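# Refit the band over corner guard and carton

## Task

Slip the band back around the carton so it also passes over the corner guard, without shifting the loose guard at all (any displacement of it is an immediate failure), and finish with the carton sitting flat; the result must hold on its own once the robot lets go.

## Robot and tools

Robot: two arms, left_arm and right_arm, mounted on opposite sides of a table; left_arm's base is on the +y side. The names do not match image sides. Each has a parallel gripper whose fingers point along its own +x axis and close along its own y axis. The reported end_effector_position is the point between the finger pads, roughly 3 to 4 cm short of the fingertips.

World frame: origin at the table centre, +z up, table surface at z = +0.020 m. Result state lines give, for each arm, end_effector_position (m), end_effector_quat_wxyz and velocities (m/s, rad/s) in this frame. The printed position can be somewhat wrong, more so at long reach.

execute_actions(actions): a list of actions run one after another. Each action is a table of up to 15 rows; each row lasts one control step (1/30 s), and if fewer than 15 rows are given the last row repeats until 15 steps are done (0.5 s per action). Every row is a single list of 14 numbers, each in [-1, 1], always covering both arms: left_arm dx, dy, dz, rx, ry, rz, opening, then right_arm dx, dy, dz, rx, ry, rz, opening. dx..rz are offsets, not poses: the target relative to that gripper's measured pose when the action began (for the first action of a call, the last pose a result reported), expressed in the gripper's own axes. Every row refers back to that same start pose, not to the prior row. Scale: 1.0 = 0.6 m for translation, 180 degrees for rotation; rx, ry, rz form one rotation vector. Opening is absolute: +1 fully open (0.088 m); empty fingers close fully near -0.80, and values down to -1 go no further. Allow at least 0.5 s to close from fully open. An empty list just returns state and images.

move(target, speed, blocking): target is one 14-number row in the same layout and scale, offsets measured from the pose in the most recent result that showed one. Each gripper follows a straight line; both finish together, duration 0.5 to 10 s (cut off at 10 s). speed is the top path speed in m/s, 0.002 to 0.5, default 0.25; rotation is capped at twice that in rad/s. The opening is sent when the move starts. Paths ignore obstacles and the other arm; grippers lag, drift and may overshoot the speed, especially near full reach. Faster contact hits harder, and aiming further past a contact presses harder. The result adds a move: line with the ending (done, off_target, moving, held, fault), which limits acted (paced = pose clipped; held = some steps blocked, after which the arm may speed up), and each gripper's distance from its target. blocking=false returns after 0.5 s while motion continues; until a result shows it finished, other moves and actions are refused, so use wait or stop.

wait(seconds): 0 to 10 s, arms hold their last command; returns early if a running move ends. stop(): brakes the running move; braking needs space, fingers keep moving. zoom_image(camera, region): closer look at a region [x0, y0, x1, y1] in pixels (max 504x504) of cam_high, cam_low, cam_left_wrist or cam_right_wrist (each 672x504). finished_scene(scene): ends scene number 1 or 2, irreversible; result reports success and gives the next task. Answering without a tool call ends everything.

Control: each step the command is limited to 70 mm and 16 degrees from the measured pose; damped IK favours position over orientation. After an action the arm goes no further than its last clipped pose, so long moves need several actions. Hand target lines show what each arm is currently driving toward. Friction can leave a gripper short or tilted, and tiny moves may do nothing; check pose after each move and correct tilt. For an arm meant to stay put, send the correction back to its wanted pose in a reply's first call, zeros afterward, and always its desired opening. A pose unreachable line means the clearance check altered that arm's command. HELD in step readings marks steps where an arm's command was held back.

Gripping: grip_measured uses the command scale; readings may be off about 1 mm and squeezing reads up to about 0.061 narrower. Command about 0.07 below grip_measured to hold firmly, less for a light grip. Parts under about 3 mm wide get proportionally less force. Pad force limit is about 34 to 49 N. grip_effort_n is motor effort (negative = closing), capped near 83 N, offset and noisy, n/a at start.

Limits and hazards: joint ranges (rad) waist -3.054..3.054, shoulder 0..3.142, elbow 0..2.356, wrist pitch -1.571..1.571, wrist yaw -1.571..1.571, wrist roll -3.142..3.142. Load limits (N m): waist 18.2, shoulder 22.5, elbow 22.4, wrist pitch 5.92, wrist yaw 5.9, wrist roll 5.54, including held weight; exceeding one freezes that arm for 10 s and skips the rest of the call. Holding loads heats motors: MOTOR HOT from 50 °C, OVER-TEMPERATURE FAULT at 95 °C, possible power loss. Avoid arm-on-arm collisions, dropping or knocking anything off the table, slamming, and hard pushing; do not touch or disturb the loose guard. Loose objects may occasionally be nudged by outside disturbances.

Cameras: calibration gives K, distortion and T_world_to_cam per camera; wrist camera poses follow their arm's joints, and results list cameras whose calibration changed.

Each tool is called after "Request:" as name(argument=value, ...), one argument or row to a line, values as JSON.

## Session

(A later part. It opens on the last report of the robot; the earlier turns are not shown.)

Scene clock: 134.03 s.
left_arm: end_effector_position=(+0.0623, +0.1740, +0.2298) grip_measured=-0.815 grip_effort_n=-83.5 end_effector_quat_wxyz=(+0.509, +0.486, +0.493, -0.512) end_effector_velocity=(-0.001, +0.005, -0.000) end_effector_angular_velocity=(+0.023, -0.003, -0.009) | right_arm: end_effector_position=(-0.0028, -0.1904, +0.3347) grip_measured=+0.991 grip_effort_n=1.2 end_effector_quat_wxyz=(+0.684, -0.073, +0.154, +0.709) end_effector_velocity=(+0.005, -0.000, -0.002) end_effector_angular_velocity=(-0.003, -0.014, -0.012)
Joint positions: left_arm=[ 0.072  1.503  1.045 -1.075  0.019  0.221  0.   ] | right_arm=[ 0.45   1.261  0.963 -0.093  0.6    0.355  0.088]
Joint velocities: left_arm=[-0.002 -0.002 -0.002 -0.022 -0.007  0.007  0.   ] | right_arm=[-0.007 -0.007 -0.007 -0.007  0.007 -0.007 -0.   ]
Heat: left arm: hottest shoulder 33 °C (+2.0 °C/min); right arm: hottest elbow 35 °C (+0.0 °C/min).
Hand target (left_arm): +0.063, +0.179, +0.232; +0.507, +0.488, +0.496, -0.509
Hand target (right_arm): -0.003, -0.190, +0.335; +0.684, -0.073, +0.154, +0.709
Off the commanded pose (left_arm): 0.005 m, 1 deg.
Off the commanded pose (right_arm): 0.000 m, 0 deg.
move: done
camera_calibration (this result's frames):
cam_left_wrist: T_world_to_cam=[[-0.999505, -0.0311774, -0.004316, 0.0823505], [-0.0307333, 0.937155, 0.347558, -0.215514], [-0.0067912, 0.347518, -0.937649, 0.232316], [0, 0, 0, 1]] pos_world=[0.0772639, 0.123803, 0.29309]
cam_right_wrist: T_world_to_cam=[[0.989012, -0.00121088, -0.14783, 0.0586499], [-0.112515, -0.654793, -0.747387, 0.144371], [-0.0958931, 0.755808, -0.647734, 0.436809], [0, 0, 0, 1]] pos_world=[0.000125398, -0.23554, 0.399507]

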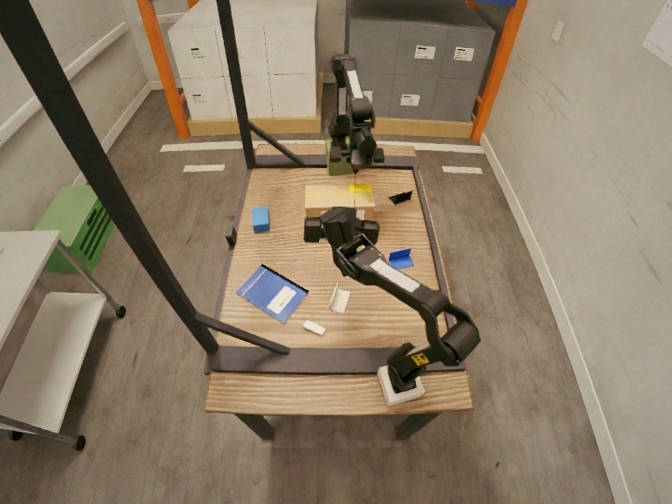

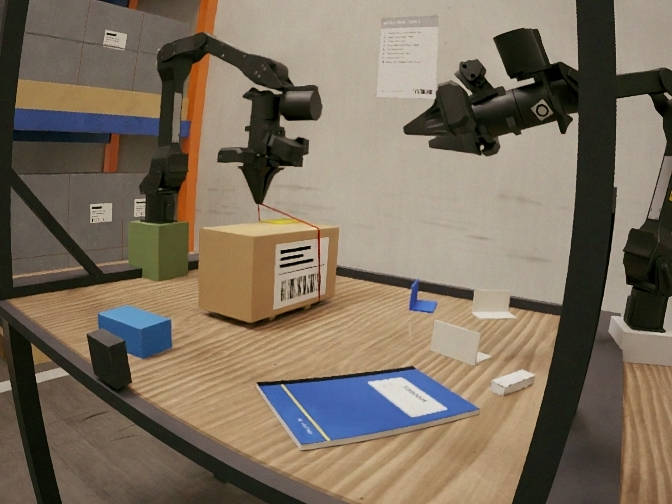

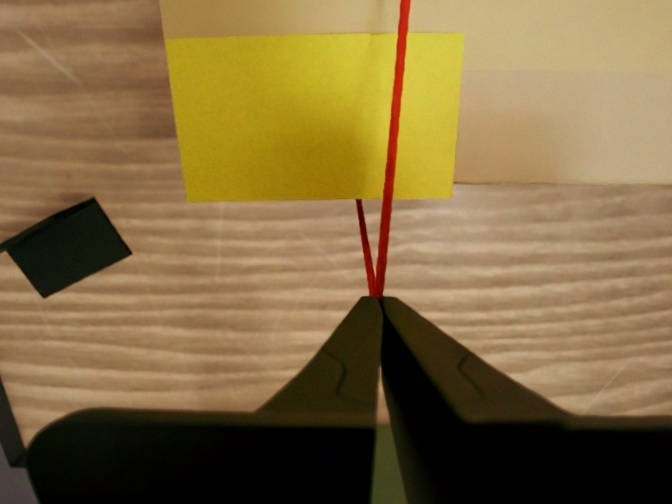

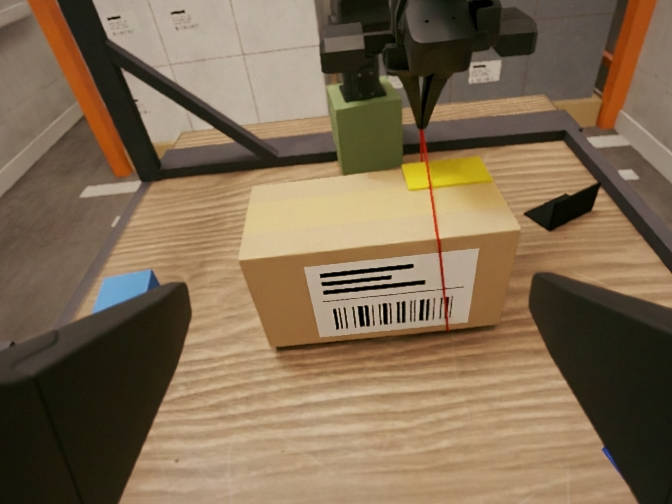

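Request:
move(
  target=[0.047,0,0.016,0,0.004,0,-0.9, 0,0,0,0,0,0,1],
  speed=0.025,
)

Request:
zoom_image(
  camera="cam_right_wrist",
  region=[340, 90, 540, 240],
)

Scene clock: 143.90 s.
left_arm: end_effector_position=(+0.0631, +0.1566, +0.2092) grip_measured=-0.815 grip_effort_n=-83.5 end_effector_quat_wxyz=(+0.514, +0.482, +0.484, -0.518) end_effector_velocity=(-0.000, +0.002, -0.000) end_effector_angular_velocity=(+0.009, -0.005, +0.005) | right_arm: end_effector_position=(-0.0028, -0.1904, +0.3347) grip_measured=+0.991 grip_effort_n=1.2 end_effector_quat_wxyz=(+0.684, -0.073, +0.154, +0.709) end_effector_velocity=(-0.003, -0.002, -0.004) end_effector_angular_velocity=(-0.014, -0.008, +0.025)
Joint positions: left_arm=[ 0.061  1.569  1.024 -0.962  0.021  0.216  0.   ] | right_arm=[ 0.45   1.261  0.963 -0.093  0.6    0.355  0.088]
Joint velocities: left_arm=[-0.002 -0.002 -0.002 -0.007 -0.007 -0.007  0.   ] | right_arm=[ 0.002 -0.002 -0.007 -0.007 -0.022 -0.007 -0.   ]
Heat: left arm: hottest shoulder 33 °C (+2.0 °C/min); right arm: hottest elbow 35 °C (+1.0 °C/min).
Hand target (left_arm): +0.062, +0.163, +0.202; +0.506, +0.489, +0.496, -0.509
Hand target (right_arm): -0.003, -0.190, +0.335; +0.684, -0.073, +0.154, +0.709
Off the commanded pose (left_arm): 0.010 m, 2 deg.
Off the commanded pose (right_arm): 0.000 m, 0 deg.
move: off_target (left_arm)
camera_calibration (this result's frames):
cam_left_wrist: T_world_to_cam=[[-0.999661, -0.0251086, -0.00689503, 0.0821233], [-0.0259868, 0.945467, 0.324679, -0.188835], [-0.00163322, 0.324748, -0.945799, 0.223926], [0, 0, 0, 1]] pos_world=[0.0775539, 0.10788, 0.273666]
cam_right_wrist: T_world_to_cam=[[0.989012, -0.00121088, -0.14783, 0.0586499], [-0.112515, -0.654793, -0.747387, 0.144371], [-0.0958931, 0.755808, -0.647734, 0.436809], [0, 0, 0, 1]] pos_world=[0.000125398, -0.23554, 0.399507]

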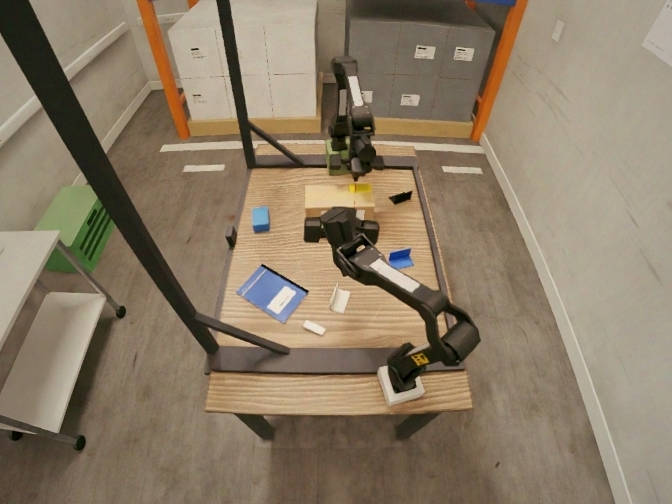

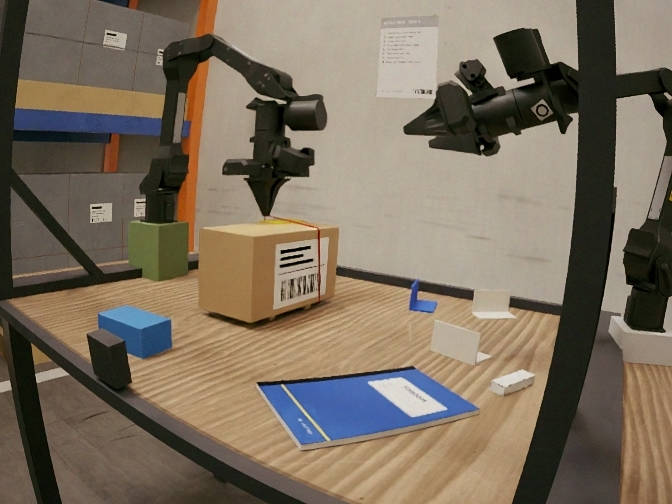

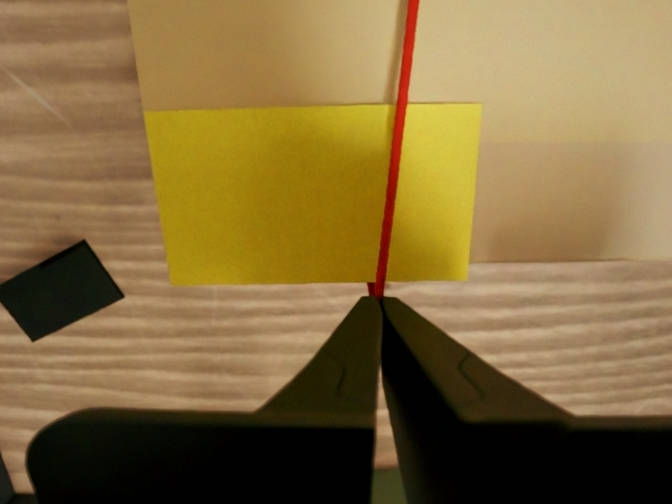

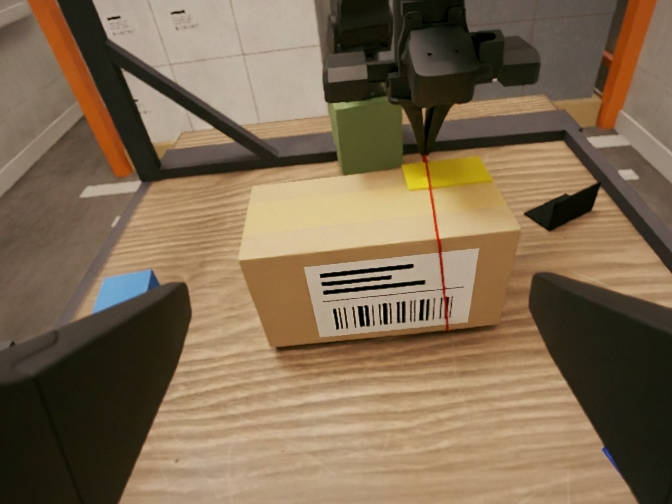

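Region (340, 90, 540, 240) of cam_right_wrist's 672x504 image, scaled by 2.520, with more detail than that image has; it fills the top 378 rows of this view, and the rest is white.

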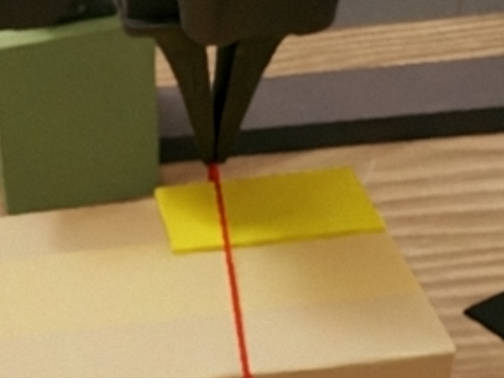

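Request:
execute_actions(
  actions=[
    [[0,0,0,0,0,0,-0.86,0,0,0,0,0,0,1],[0,0,0,0,0,0,-0.84,0,0,0,0,0,0,1],[0,0,0,0,0,0,-0.83,0,0,0,0,0,0,1],[0,0,0,0,0,0,-0.82,0,0,0,0,0,0,1],[0,0,0,0,0,0,-0.81,0,0,0,0,0,0,1],[0,0,0,0,0,0,-0.80,0,0,0,0,0,0,1],[0,0,0,0,0,0,-0.79,0,0,0,0,0,0,1],[0,0,0,0,0,0,-0.78,0,0,0,0,0,0,1],[0,0,0,0,0,0,-0.77,0,0,0,0,0,0,1],[0,0,0,0,0,0,-0.76,0,0,0,0,0,0,1],[0,0,0,0,0,0,-0.75,0,0,0,0,0,0,1],[0,0,0,0,0,0,-0.74,0,0,0,0,0,0,1],[0,0,0,0,0,0,-0.73,0,0,0,0,0,0,1],[0,0,0,0,0,0,-0.72,0,0,0,0,0,0,1],[0,0,0,0,0,0,-0.71,0,0,0,0,0,0,1]],
    [[0,0,0,0,0,0,-0.68,0,0,0,0,0,0,1],[0,0,0,0,0,0,-0.65,0,0,0,0,0,0,1],[0,0,0,0,0,0,-0.62,0,0,0,0,0,0,1],[0,0,0,0,0,0,-0.6,0,0,0,0,0,0,1]],
  ],
)

Request:
move(
  target=[-0.1,0,0.06,0,0.012,0,-0.6, 0,0,0,0,0,0,1],
  speed=0.1,
)

Scene clock: 152.13 s.
left_arm: end_effector_position=(+0.0631, +0.1568, +0.2091) grip_measured=-0.604 grip_effort_n=16.5 end_effector_quat_wxyz=(+0.514, +0.482, +0.485, -0.518) end_effector_velocity=(-0.003, +0.003, -0.003) end_effector_angular_velocity=(+0.015, +0.010, -0.010) | right_arm: end_effector_position=(-0.0028, -0.1904, +0.3347) grip_measured=+0.991 grip_effort_n=0.7 end_effector_quat_wxyz=(+0.684, -0.073, +0.154, +0.709) end_effector_velocity=(-0.000, +0.000, +0.001) end_effector_angular_velocity=(+0.005, -0.014, +0.011)
Joint positions: left_arm=[ 0.061  1.57   1.024 -0.962  0.021  0.216  0.009] | right_arm=[ 0.45   1.261  0.963 -0.093  0.6    0.355  0.088]
Joint velocities: left_arm=[-0.002  0.002 -0.007 -0.007  0.007  0.007  0.   ] | right_arm=[-0.002 -0.002 -0.002  0.007 -0.007 -0.022  0.   ]
Heat: left arm: hottest shoulder 33 °C (+2.0 °C/min); right arm: hottest wrist pitch 36 °C (+2.0 °C/min).
Hand target (left_arm): +0.063, +0.157, +0.209; +0.514, +0.482, +0.485, -0.518
Hand target (right_arm): -0.003, -0.190, +0.335; +0.684, -0.073, +0.154, +0.709
Off the commanded pose (left_arm): 0.000 m, 0 deg.
Off the commanded pose (right_arm): 0.000 m, 0 deg.
Step readings (end_effector_position; steps 1 to 15: 1st action; 16 to 30: 2nd action):
0: left_arm (+0.0631, +0.1565, +0.2091) | right_arm (-0.0028, -0.1904, +0.3347)
1: left_arm (+0.0632, +0.1564, +0.2091) | right_arm (-0.0028, -0.1904, +0.3347)
2: left_arm (+0.0633, +0.1558, +0.2091) | right_arm (-0.0028, -0.1904, +0.3347)
4: left_arm (+0.0634, +0.1552, +0.2092) | right_arm (-0.0028, -0.1904, +0.3347)
8: left_arm (+0.0635, +0.1549, +0.2092) | right_arm (-0.0028, -0.1904, +0.3347)
15: left_arm (+0.0631, +0.1568, +0.2091) | right_arm (-0.0028, -0.1904, +0.3347)
16: left_arm (+0.0631, +0.1568, +0.2091) | right_arm (-0.0028, -0.1904, +0.3347)
17: left_arm (+0.0631, +0.1568, +0.2091) | right_arm (-0.0028, -0.1904, +0.3347)
19: left_arm (+0.0631, +0.1568, +0.2091) | right_arm (-0.0028, -0.1904, +0.3347)
23: left_arm (+0.0631, +0.1568, +0.2091) | right_arm (-0.0028, -0.1904, +0.3347)
30: end_effector_position above
camera_calibration (this result's frames):
cam_left_wrist: T_world_to_cam=[[-0.999663, -0.025101, -0.00667827, 0.0820425], [-0.0259072, 0.945104, 0.325742, -0.189136], [-0.00186481, 0.325806, -0.945435, 0.223541], [0, 0, 0, 1]] pos_world=[0.0775317, 0.107981, 0.273501]
cam_right_wrist: T_world_to_cam=[[0.989012, -0.00121088, -0.14783, 0.0586499], [-0.112515, -0.654793, -0.747387, 0.144371], [-0.0958931, 0.755808, -0.647734, 0.436809], [0, 0, 0, 1]] pos_world=[0.000125398, -0.23554, 0.399507]

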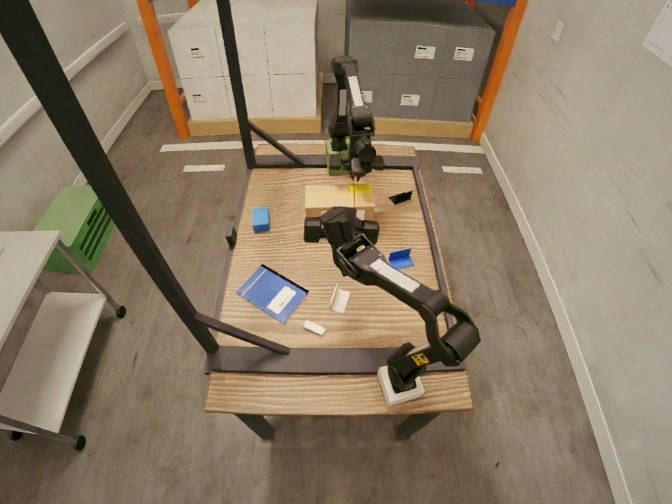

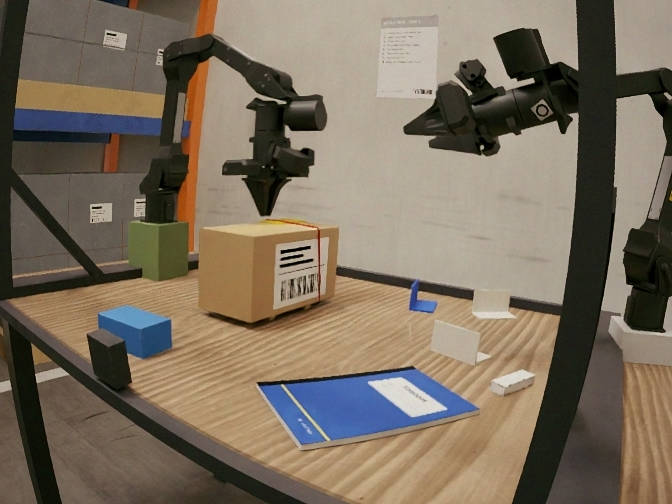

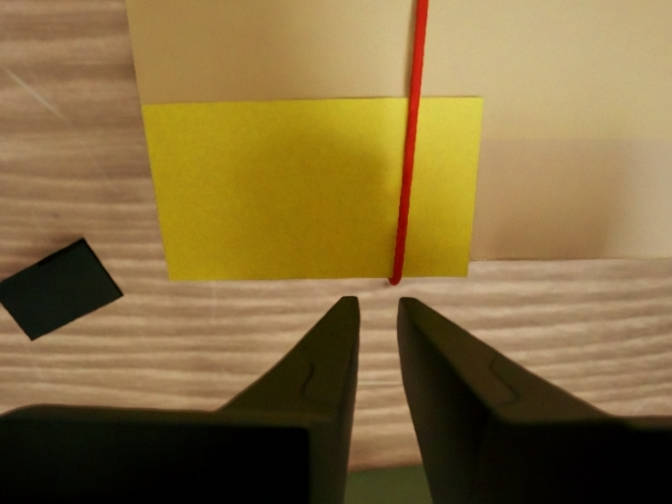

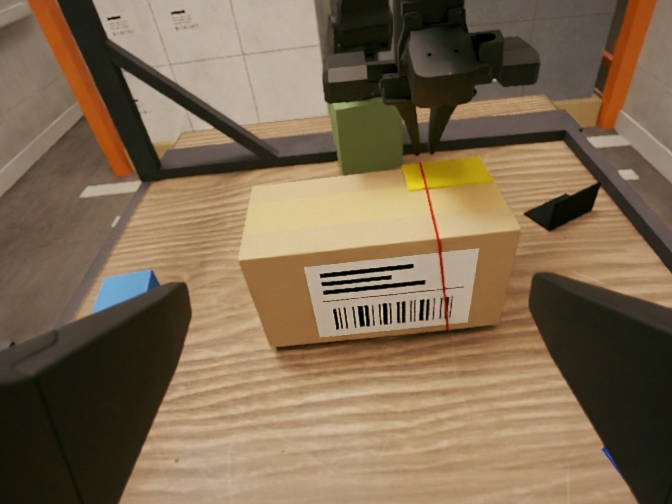

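Scene clock: 153.20 s.
left_arm: end_effector_position=(+0.0632, +0.1266, +0.2730) grip_measured=-0.603 grip_effort_n=17.0 end_effector_quat_wxyz=(+0.506, +0.489, +0.492, -0.513) end_effector_velocity=(-0.001, +0.002, -0.003) end_effector_angular_velocity=(+0.030, +0.014, +0.024) | right_arm: end_effector_position=(-0.0028, -0.1904, +0.3347) grip_measured=+0.991 grip_effort_n=1.6 end_effector_quat_wxyz=(+0.684, -0.073, +0.154, +0.709) end_effector_velocity=(-0.002, -0.001, -0.000) end_effector_angular_velocity=(-0.008, +0.012, +0.016)
Joint positions: left_arm=[ 0.039  1.661  1.378 -1.253  0.016  0.197  0.009] | right_arm=[ 0.45   1.261  0.963 -0.093  0.6    0.355  0.088]
Joint velocities: left_arm=[ 0.002  0.017  0.007 -0.022  0.007 -0.022 -0.001] | right_arm=[-0.002 -0.002  0.002 -0.007 -0.022  0.007 -0.   ]
Heat: left arm: hottest shoulder 33 °C (+2.0 °C/min); right arm: hottest wrist pitch 36 °C (+2.0 °C/min).
Hand target (left_arm): +0.063, +0.125, +0.271; +0.505, +0.492, +0.495, -0.509
Hand target (right_arm): -0.003, -0.190, +0.335; +0.684, -0.073, +0.154, +0.709
Off the commanded pose (left_arm): 0.003 m, 1 deg.
Off the commanded pose (right_arm): 0.000 m, 0 deg.
move: done
camera_calibration (this result's frames):
cam_left_wrist: T_world_to_cam=[[-0.999744, -0.0220695, -0.00492097, 0.0809984], [-0.02239, 0.935846, 0.351697, -0.187588], [-0.0031565, 0.351718, -0.936101, 0.288056], [0, 0, 0, 1]] pos_world=[0.0776868, 0.0760264, 0.336022]
cam_right_wrist: T_world_to_cam=[[0.989012, -0.00121088, -0.14783, 0.0586499], [-0.112515, -0.654793, -0.747387, 0.144371], [-0.0958931, 0.755808, -0.647734, 0.436809], [0, 0, 0, 1]] pos_world=[0.000125398, -0.23554, 0.399507]

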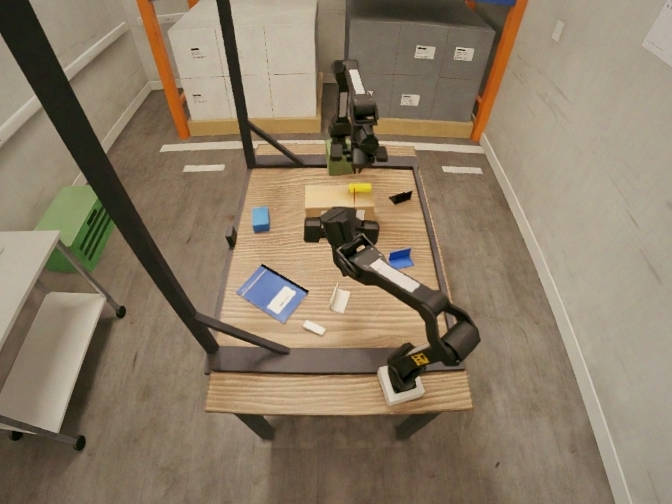

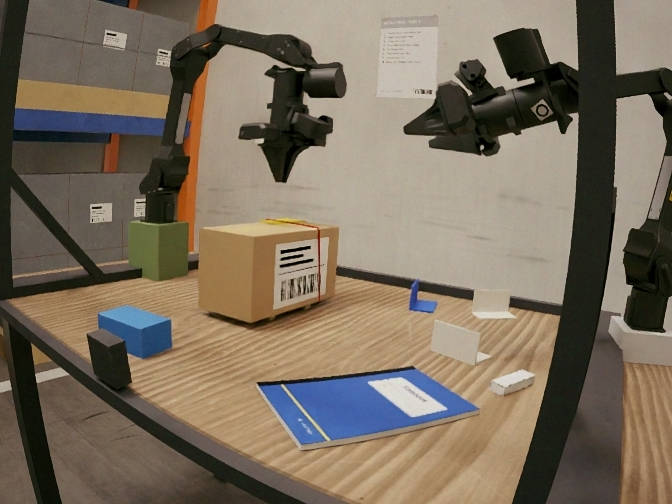

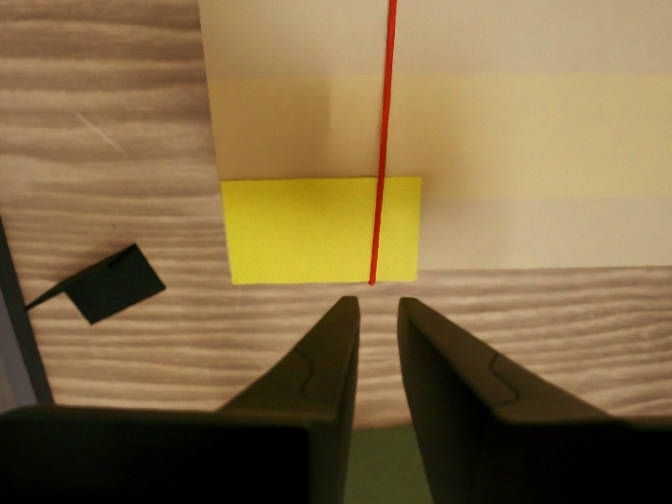

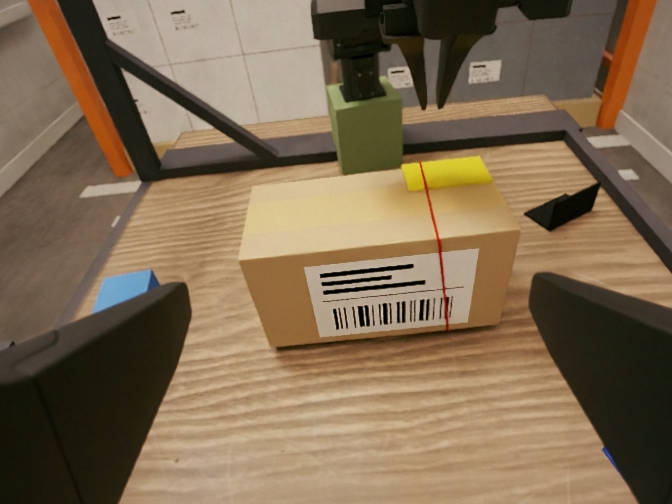

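Request:
zoom_image(
  camera="cam_right_wrist",
  region=[230, 140, 540, 372],
)

Region (230, 140, 540, 372) of cam_right_wrist's 672x504 image, scaled by 1.626, with more detail than that image has; it fills the top 377 rows of this view, and the rest is white.

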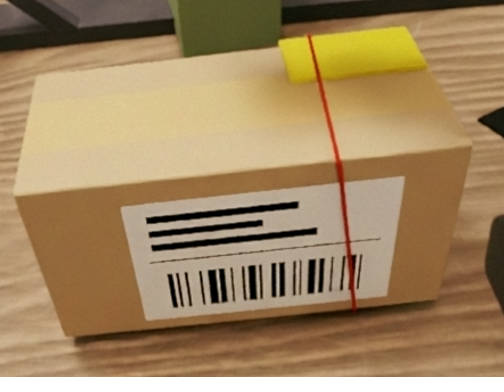

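Request:
move(
  target=[0.085,-0.014,0.118,0,0.008,0,-0.55, 0,0,0,0,0,0,1],
  speed=0.12,
)

Scene clock: 174.50 s.
left_arm: end_effector_position=(+0.0549, +0.0561, +0.2285) grip_measured=-0.553 grip_effort_n=17.0 end_effector_quat_wxyz=(+0.501, +0.493, +0.495, -0.511) end_effector_velocity=(-0.002, +0.001, +0.001) end_effector_angular_velocity=(+0.002, +0.008, +0.005) | right_arm: end_effector_position=(-0.0028, -0.1904, +0.3347) grip_measured=+0.991 grip_effort_n=0.7 end_effector_quat_wxyz=(+0.684, -0.073, +0.154, +0.709) end_effector_velocity=(+0.004, +0.001, -0.001) end_effector_angular_velocity=(-0.003, -0.014, -0.012)
Joint positions: left_arm=[-0.02   1.95   1.561 -1.161  0.016  0.142  0.012] | right_arm=[ 0.45   1.261  0.963 -0.093  0.6    0.355  0.088]
Joint velocities: left_arm=[-0.002 -0.002  0.002 -0.007  0.007 -0.007 -0.   ] | right_arm=[-0.007 -0.002 -0.002 -0.007  0.007 -0.007 -0.   ]
Heat: left arm: hottest shoulder 32 °C (+1.0 °C/min); right arm: hottest wrist pitch 36 °C (+1.0 °C/min).
Hand target (left_arm): +0.055, +0.054, +0.224; +0.499, +0.496, +0.498, -0.507
Hand target (right_arm): -0.003, -0.190, +0.335; +0.684, -0.073, +0.154, +0.709
Off the commanded pose (left_arm): 0.004 m, 1 deg.
Off the commanded pose (right_arm): 0.000 m, 0 deg.
move: done
camera_calibration (this result's frames):
cam_left_wrist: T_world_to_cam=[[-0.999832, -0.018199, -0.00201124, 0.0699858], [-0.0176751, 0.930665, 0.365445, -0.109283], [-0.00477895, 0.36542, -0.930831, 0.269282], [0, 0, 0, 1]] pos_world=[0.0693293, 0.0045787, 0.290734]
cam_right_wrist: T_world_to_cam=[[0.989012, -0.00121088, -0.14783, 0.0586499], [-0.112515, -0.654793, -0.747387, 0.144371], [-0.0958931, 0.755808, -0.647734, 0.436809], [0, 0, 0, 1]] pos_world=[0.000125398, -0.23554, 0.399507]

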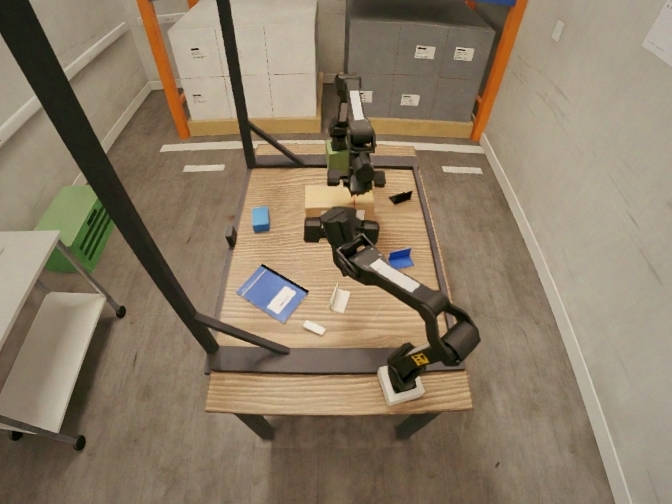

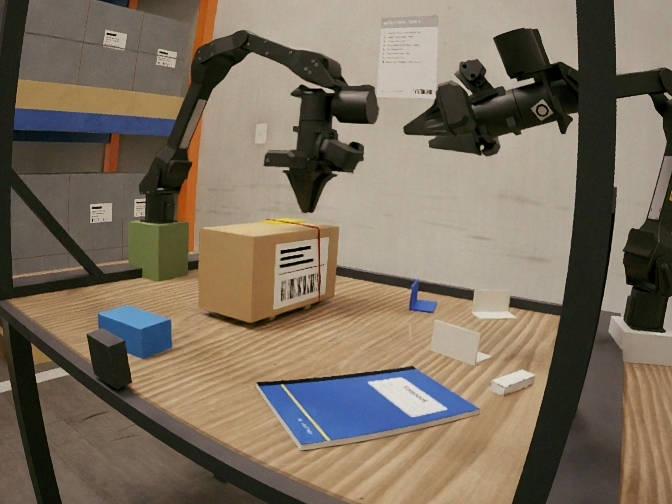

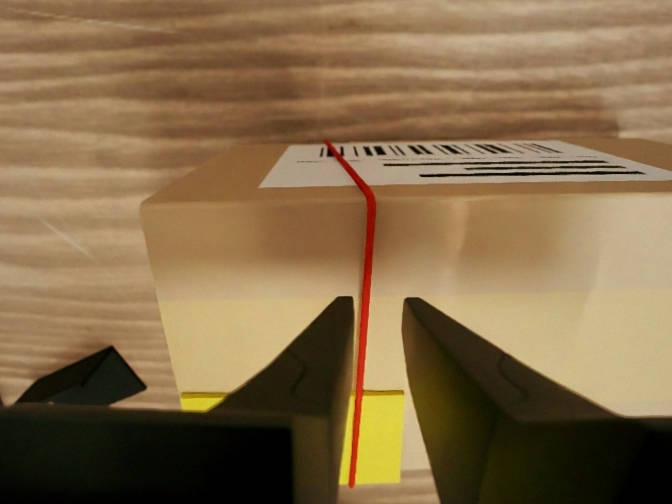

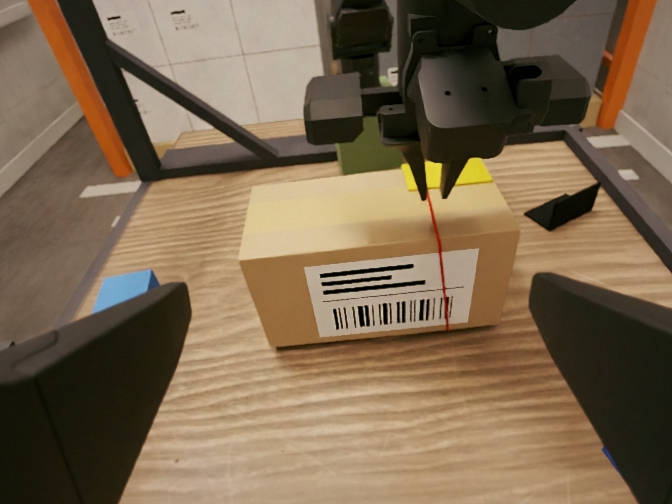

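Request:
move(
  target=[0.056,0.002,-0.002,0,0.006,0,-0.55, 0,0,0,0,0,0,1],
  speed=0.03,
)

Request:
zoom_image(
  camera="cam_right_wrist",
  region=[360, 140, 520, 260],
)

Scene clock: 182.20 s.
left_arm: end_effector_position=(+0.0552, +0.0535, +0.2041) grip_measured=-0.553 grip_effort_n=16.5 end_effector_quat_wxyz=(+0.503, +0.491, +0.493, -0.513) end_effector_velocity=(+0.006, +0.003, +0.000) end_effector_angular_velocity=(+0.012, -0.035, +0.011) | right_arm: end_effector_position=(-0.0028, -0.1904, +0.3347) grip_measured=+0.991 grip_effort_n=1.2 end_effector_quat_wxyz=(+0.684, -0.073, +0.154, +0.709) end_effector_velocity=(+0.000, -0.001, -0.002) end_effector_angular_velocity=(-0.007, -0.009, +0.007)
Joint positions: left_arm=[-0.02   1.971  1.492 -1.062  0.016  0.142  0.012] | right_arm=[ 0.45   1.261  0.963 -0.093  0.6    0.355  0.088]
Joint velocities: left_arm=[ 0.002 -0.002 -0.002 -0.007 -0.037 -0.007 -0.   ] | right_arm=[-0.002 -0.002 -0.002 -0.007 -0.007 -0.007 -0.   ]
Heat: left arm: hottest shoulder 33 °C (+0.0 °C/min); right arm: hottest wrist pitch 36 °C (+1.0 °C/min).
Hand target (left_arm): +0.056, +0.057, +0.195; +0.496, +0.498, +0.500, -0.506
Hand target (right_arm): -0.003, -0.190, +0.335; +0.684, -0.073, +0.154, +0.709
Off the commanded pose (left_arm): 0.010 m, 2 deg.
Off the commanded pose (right_arm): 0.000 m, 0 deg.
move: off_target (left_arm)
camera_calibration (this result's frames):
cam_left_wrist: T_world_to_cam=[[-0.99983, -0.0182198, -0.00298108, 0.0704447], [-0.0180806, 0.933672, 0.357672, -0.0964552], [-0.00373335, 0.357665, -0.933842, 0.248536], [0, 0, 0, 1]] pos_world=[0.0696166, 0.00244846, 0.266803]
cam_right_wrist: T_world_to_cam=[[0.989012, -0.00121088, -0.14783, 0.0586499], [-0.112515, -0.654793, -0.747387, 0.144371], [-0.0958931, 0.755808, -0.647734, 0.436809], [0, 0, 0, 1]] pos_world=[0.000125398, -0.23554, 0.399507]

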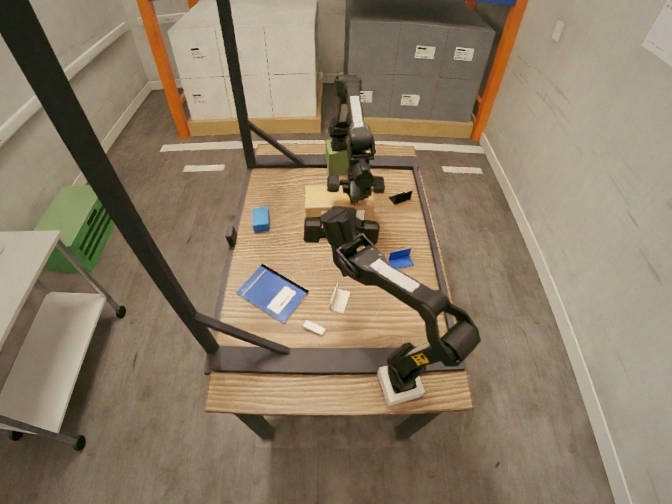

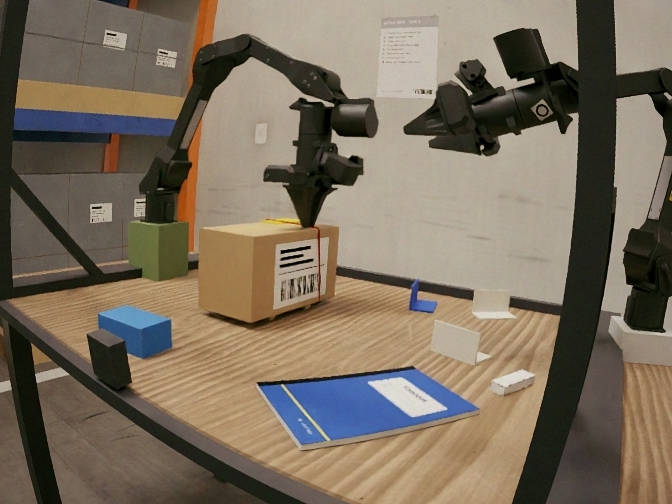

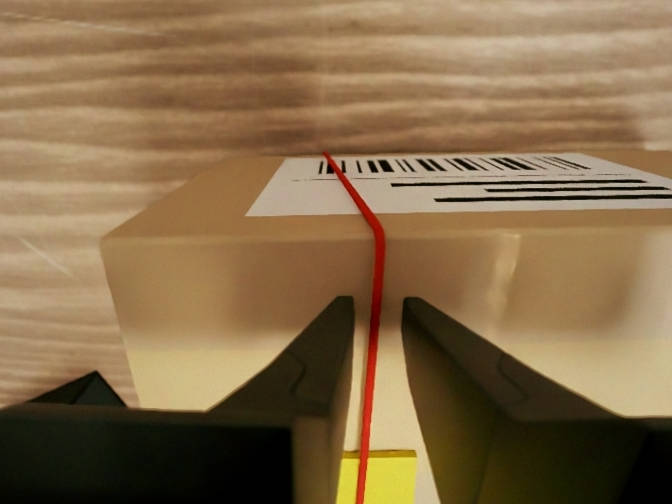

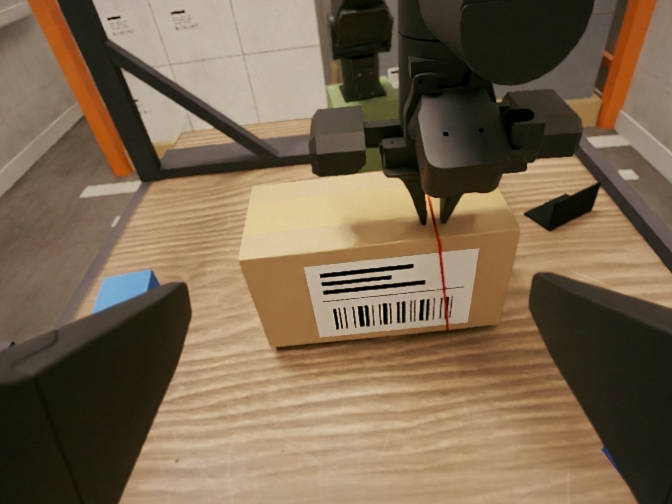

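Region (360, 140, 520, 260) of cam_right_wrist's 672x504 image, scaled by 3.150, with more detail than that image has; it fills the top 378 rows of this view, and the rest is white.

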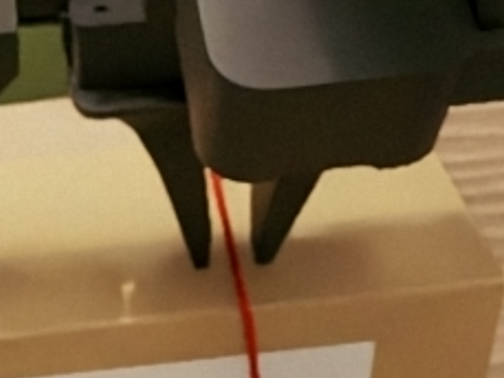

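Request:
move(
  target=[0.018,0,-0.004,0,0.008,0,-0.55, 0,0,0,0,0,0,1],
  speed=0.02,
)

Request:
zoom_image(
  camera="cam_right_wrist",
  region=[360, 140, 520, 260],
)

Scene clock: 185.47 s.
left_arm: end_effector_position=(+0.0554, +0.0530, +0.2038) grip_measured=-0.553 grip_effort_n=16.5 end_effector_quat_wxyz=(+0.504, +0.491, +0.492, -0.513) end_effector_velocity=(-0.002, +0.005, +0.000) end_effector_angular_velocity=(+0.023, -0.005, -0.014) | right_arm: end_effector_position=(-0.0028, -0.1904, +0.3347) grip_measured=+0.991 grip_effort_n=1.6 end_effector_quat_wxyz=(+0.684, -0.073, +0.154, +0.709) end_effector_velocity=(-0.001, -0.002, -0.005) end_effector_angular_velocity=(-0.022, -0.015, +0.020)
Joint positions: left_arm=[-0.02   1.971  1.491 -1.058  0.016  0.142  0.012] | right_arm=[ 0.45   1.261  0.963 -0.093  0.6    0.355  0.088]
Joint velocities: left_arm=[-0.007 -0.002 -0.002 -0.022 -0.007  0.007  0.   ] | right_arm=[-0.002 -0.002 -0.002 -0.022 -0.022 -0.007 -0.   ]
Heat: left arm: hottest shoulder 33 °C (+0.0 °C/min); right arm: hottest wrist pitch 36 °C (+1.0 °C/min).
Hand target (left_arm): +0.055, +0.056, +0.193; +0.497, +0.497, +0.500, -0.506
Hand target (right_arm): -0.003, -0.190, +0.335; +0.684, -0.073, +0.154, +0.709
Off the commanded pose (left_arm): 0.011 m, 2 deg.
Off the commanded pose (right_arm): 0.000 m, 0 deg.
move: off_target (left_arm)
camera_calibration (this result's frames):
cam_left_wrist: T_world_to_cam=[[-0.999821, -0.0186095, -0.00328963, 0.0707256], [-0.0185643, 0.934608, 0.355194, -0.0954046], [-0.00353545, 0.355191, -0.934787, 0.248684], [0, 0, 0, 1]] pos_world=[0.0698211, 0.00215165, 0.266587]
cam_right_wrist: T_world_to_cam=[[0.989012, -0.00121088, -0.14783, 0.0586499], [-0.112515, -0.654793, -0.747387, 0.144371], [-0.0958931, 0.755808, -0.647734, 0.436809], [0, 0, 0, 1]] pos_world=[0.000125398, -0.23554, 0.399507]

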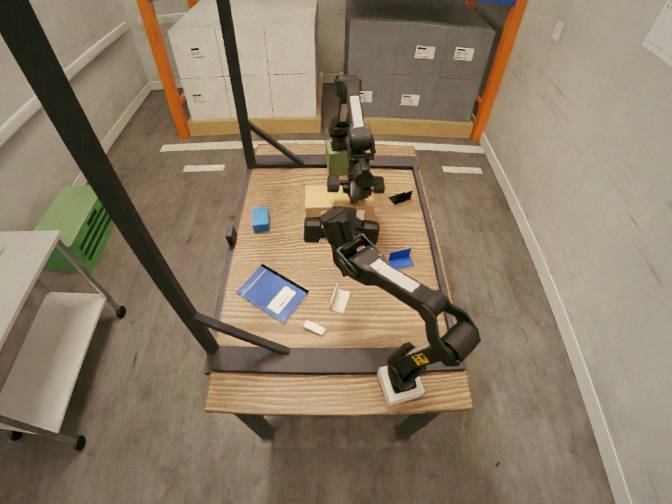

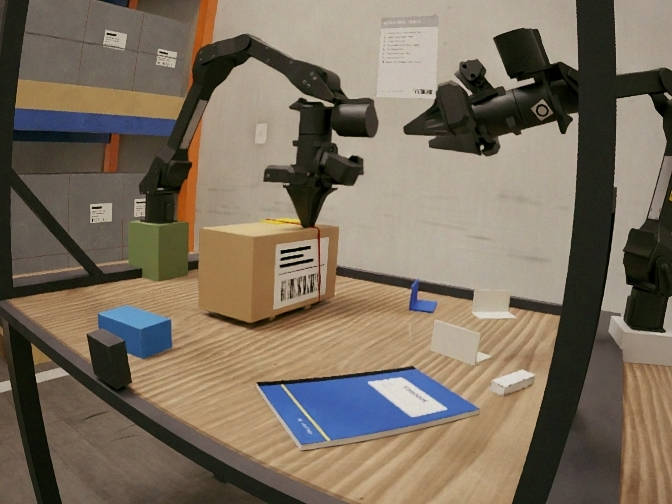

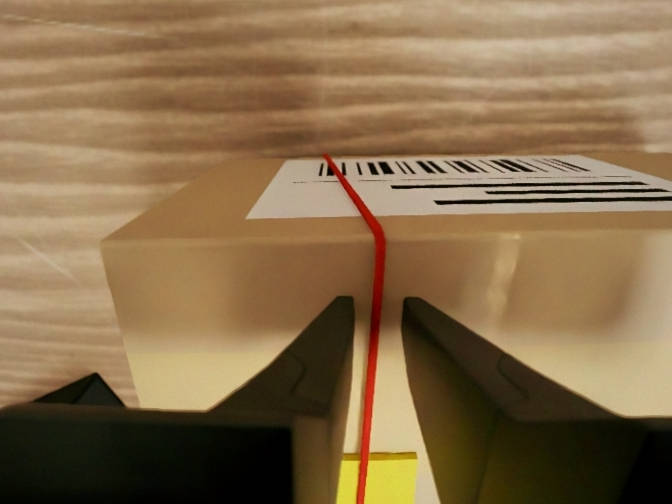

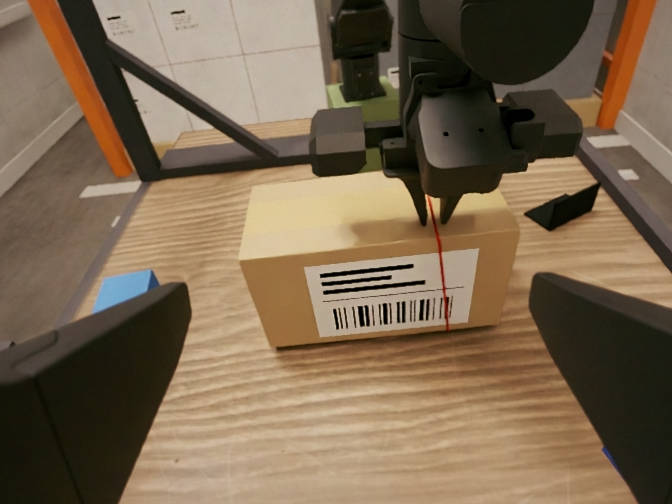

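Region (360, 140, 520, 260) of cam_right_wrist's 672x504 image, scaled by 3.150, with more detail than that image has; it fills the top 378 rows of this view, and the rest is white.

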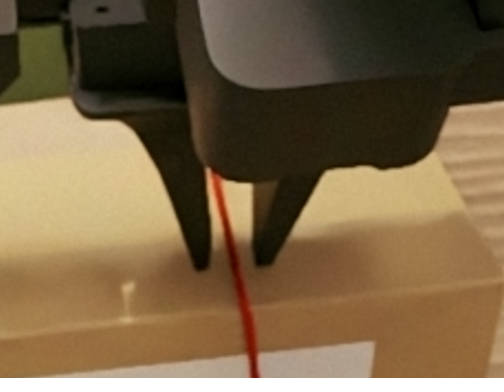

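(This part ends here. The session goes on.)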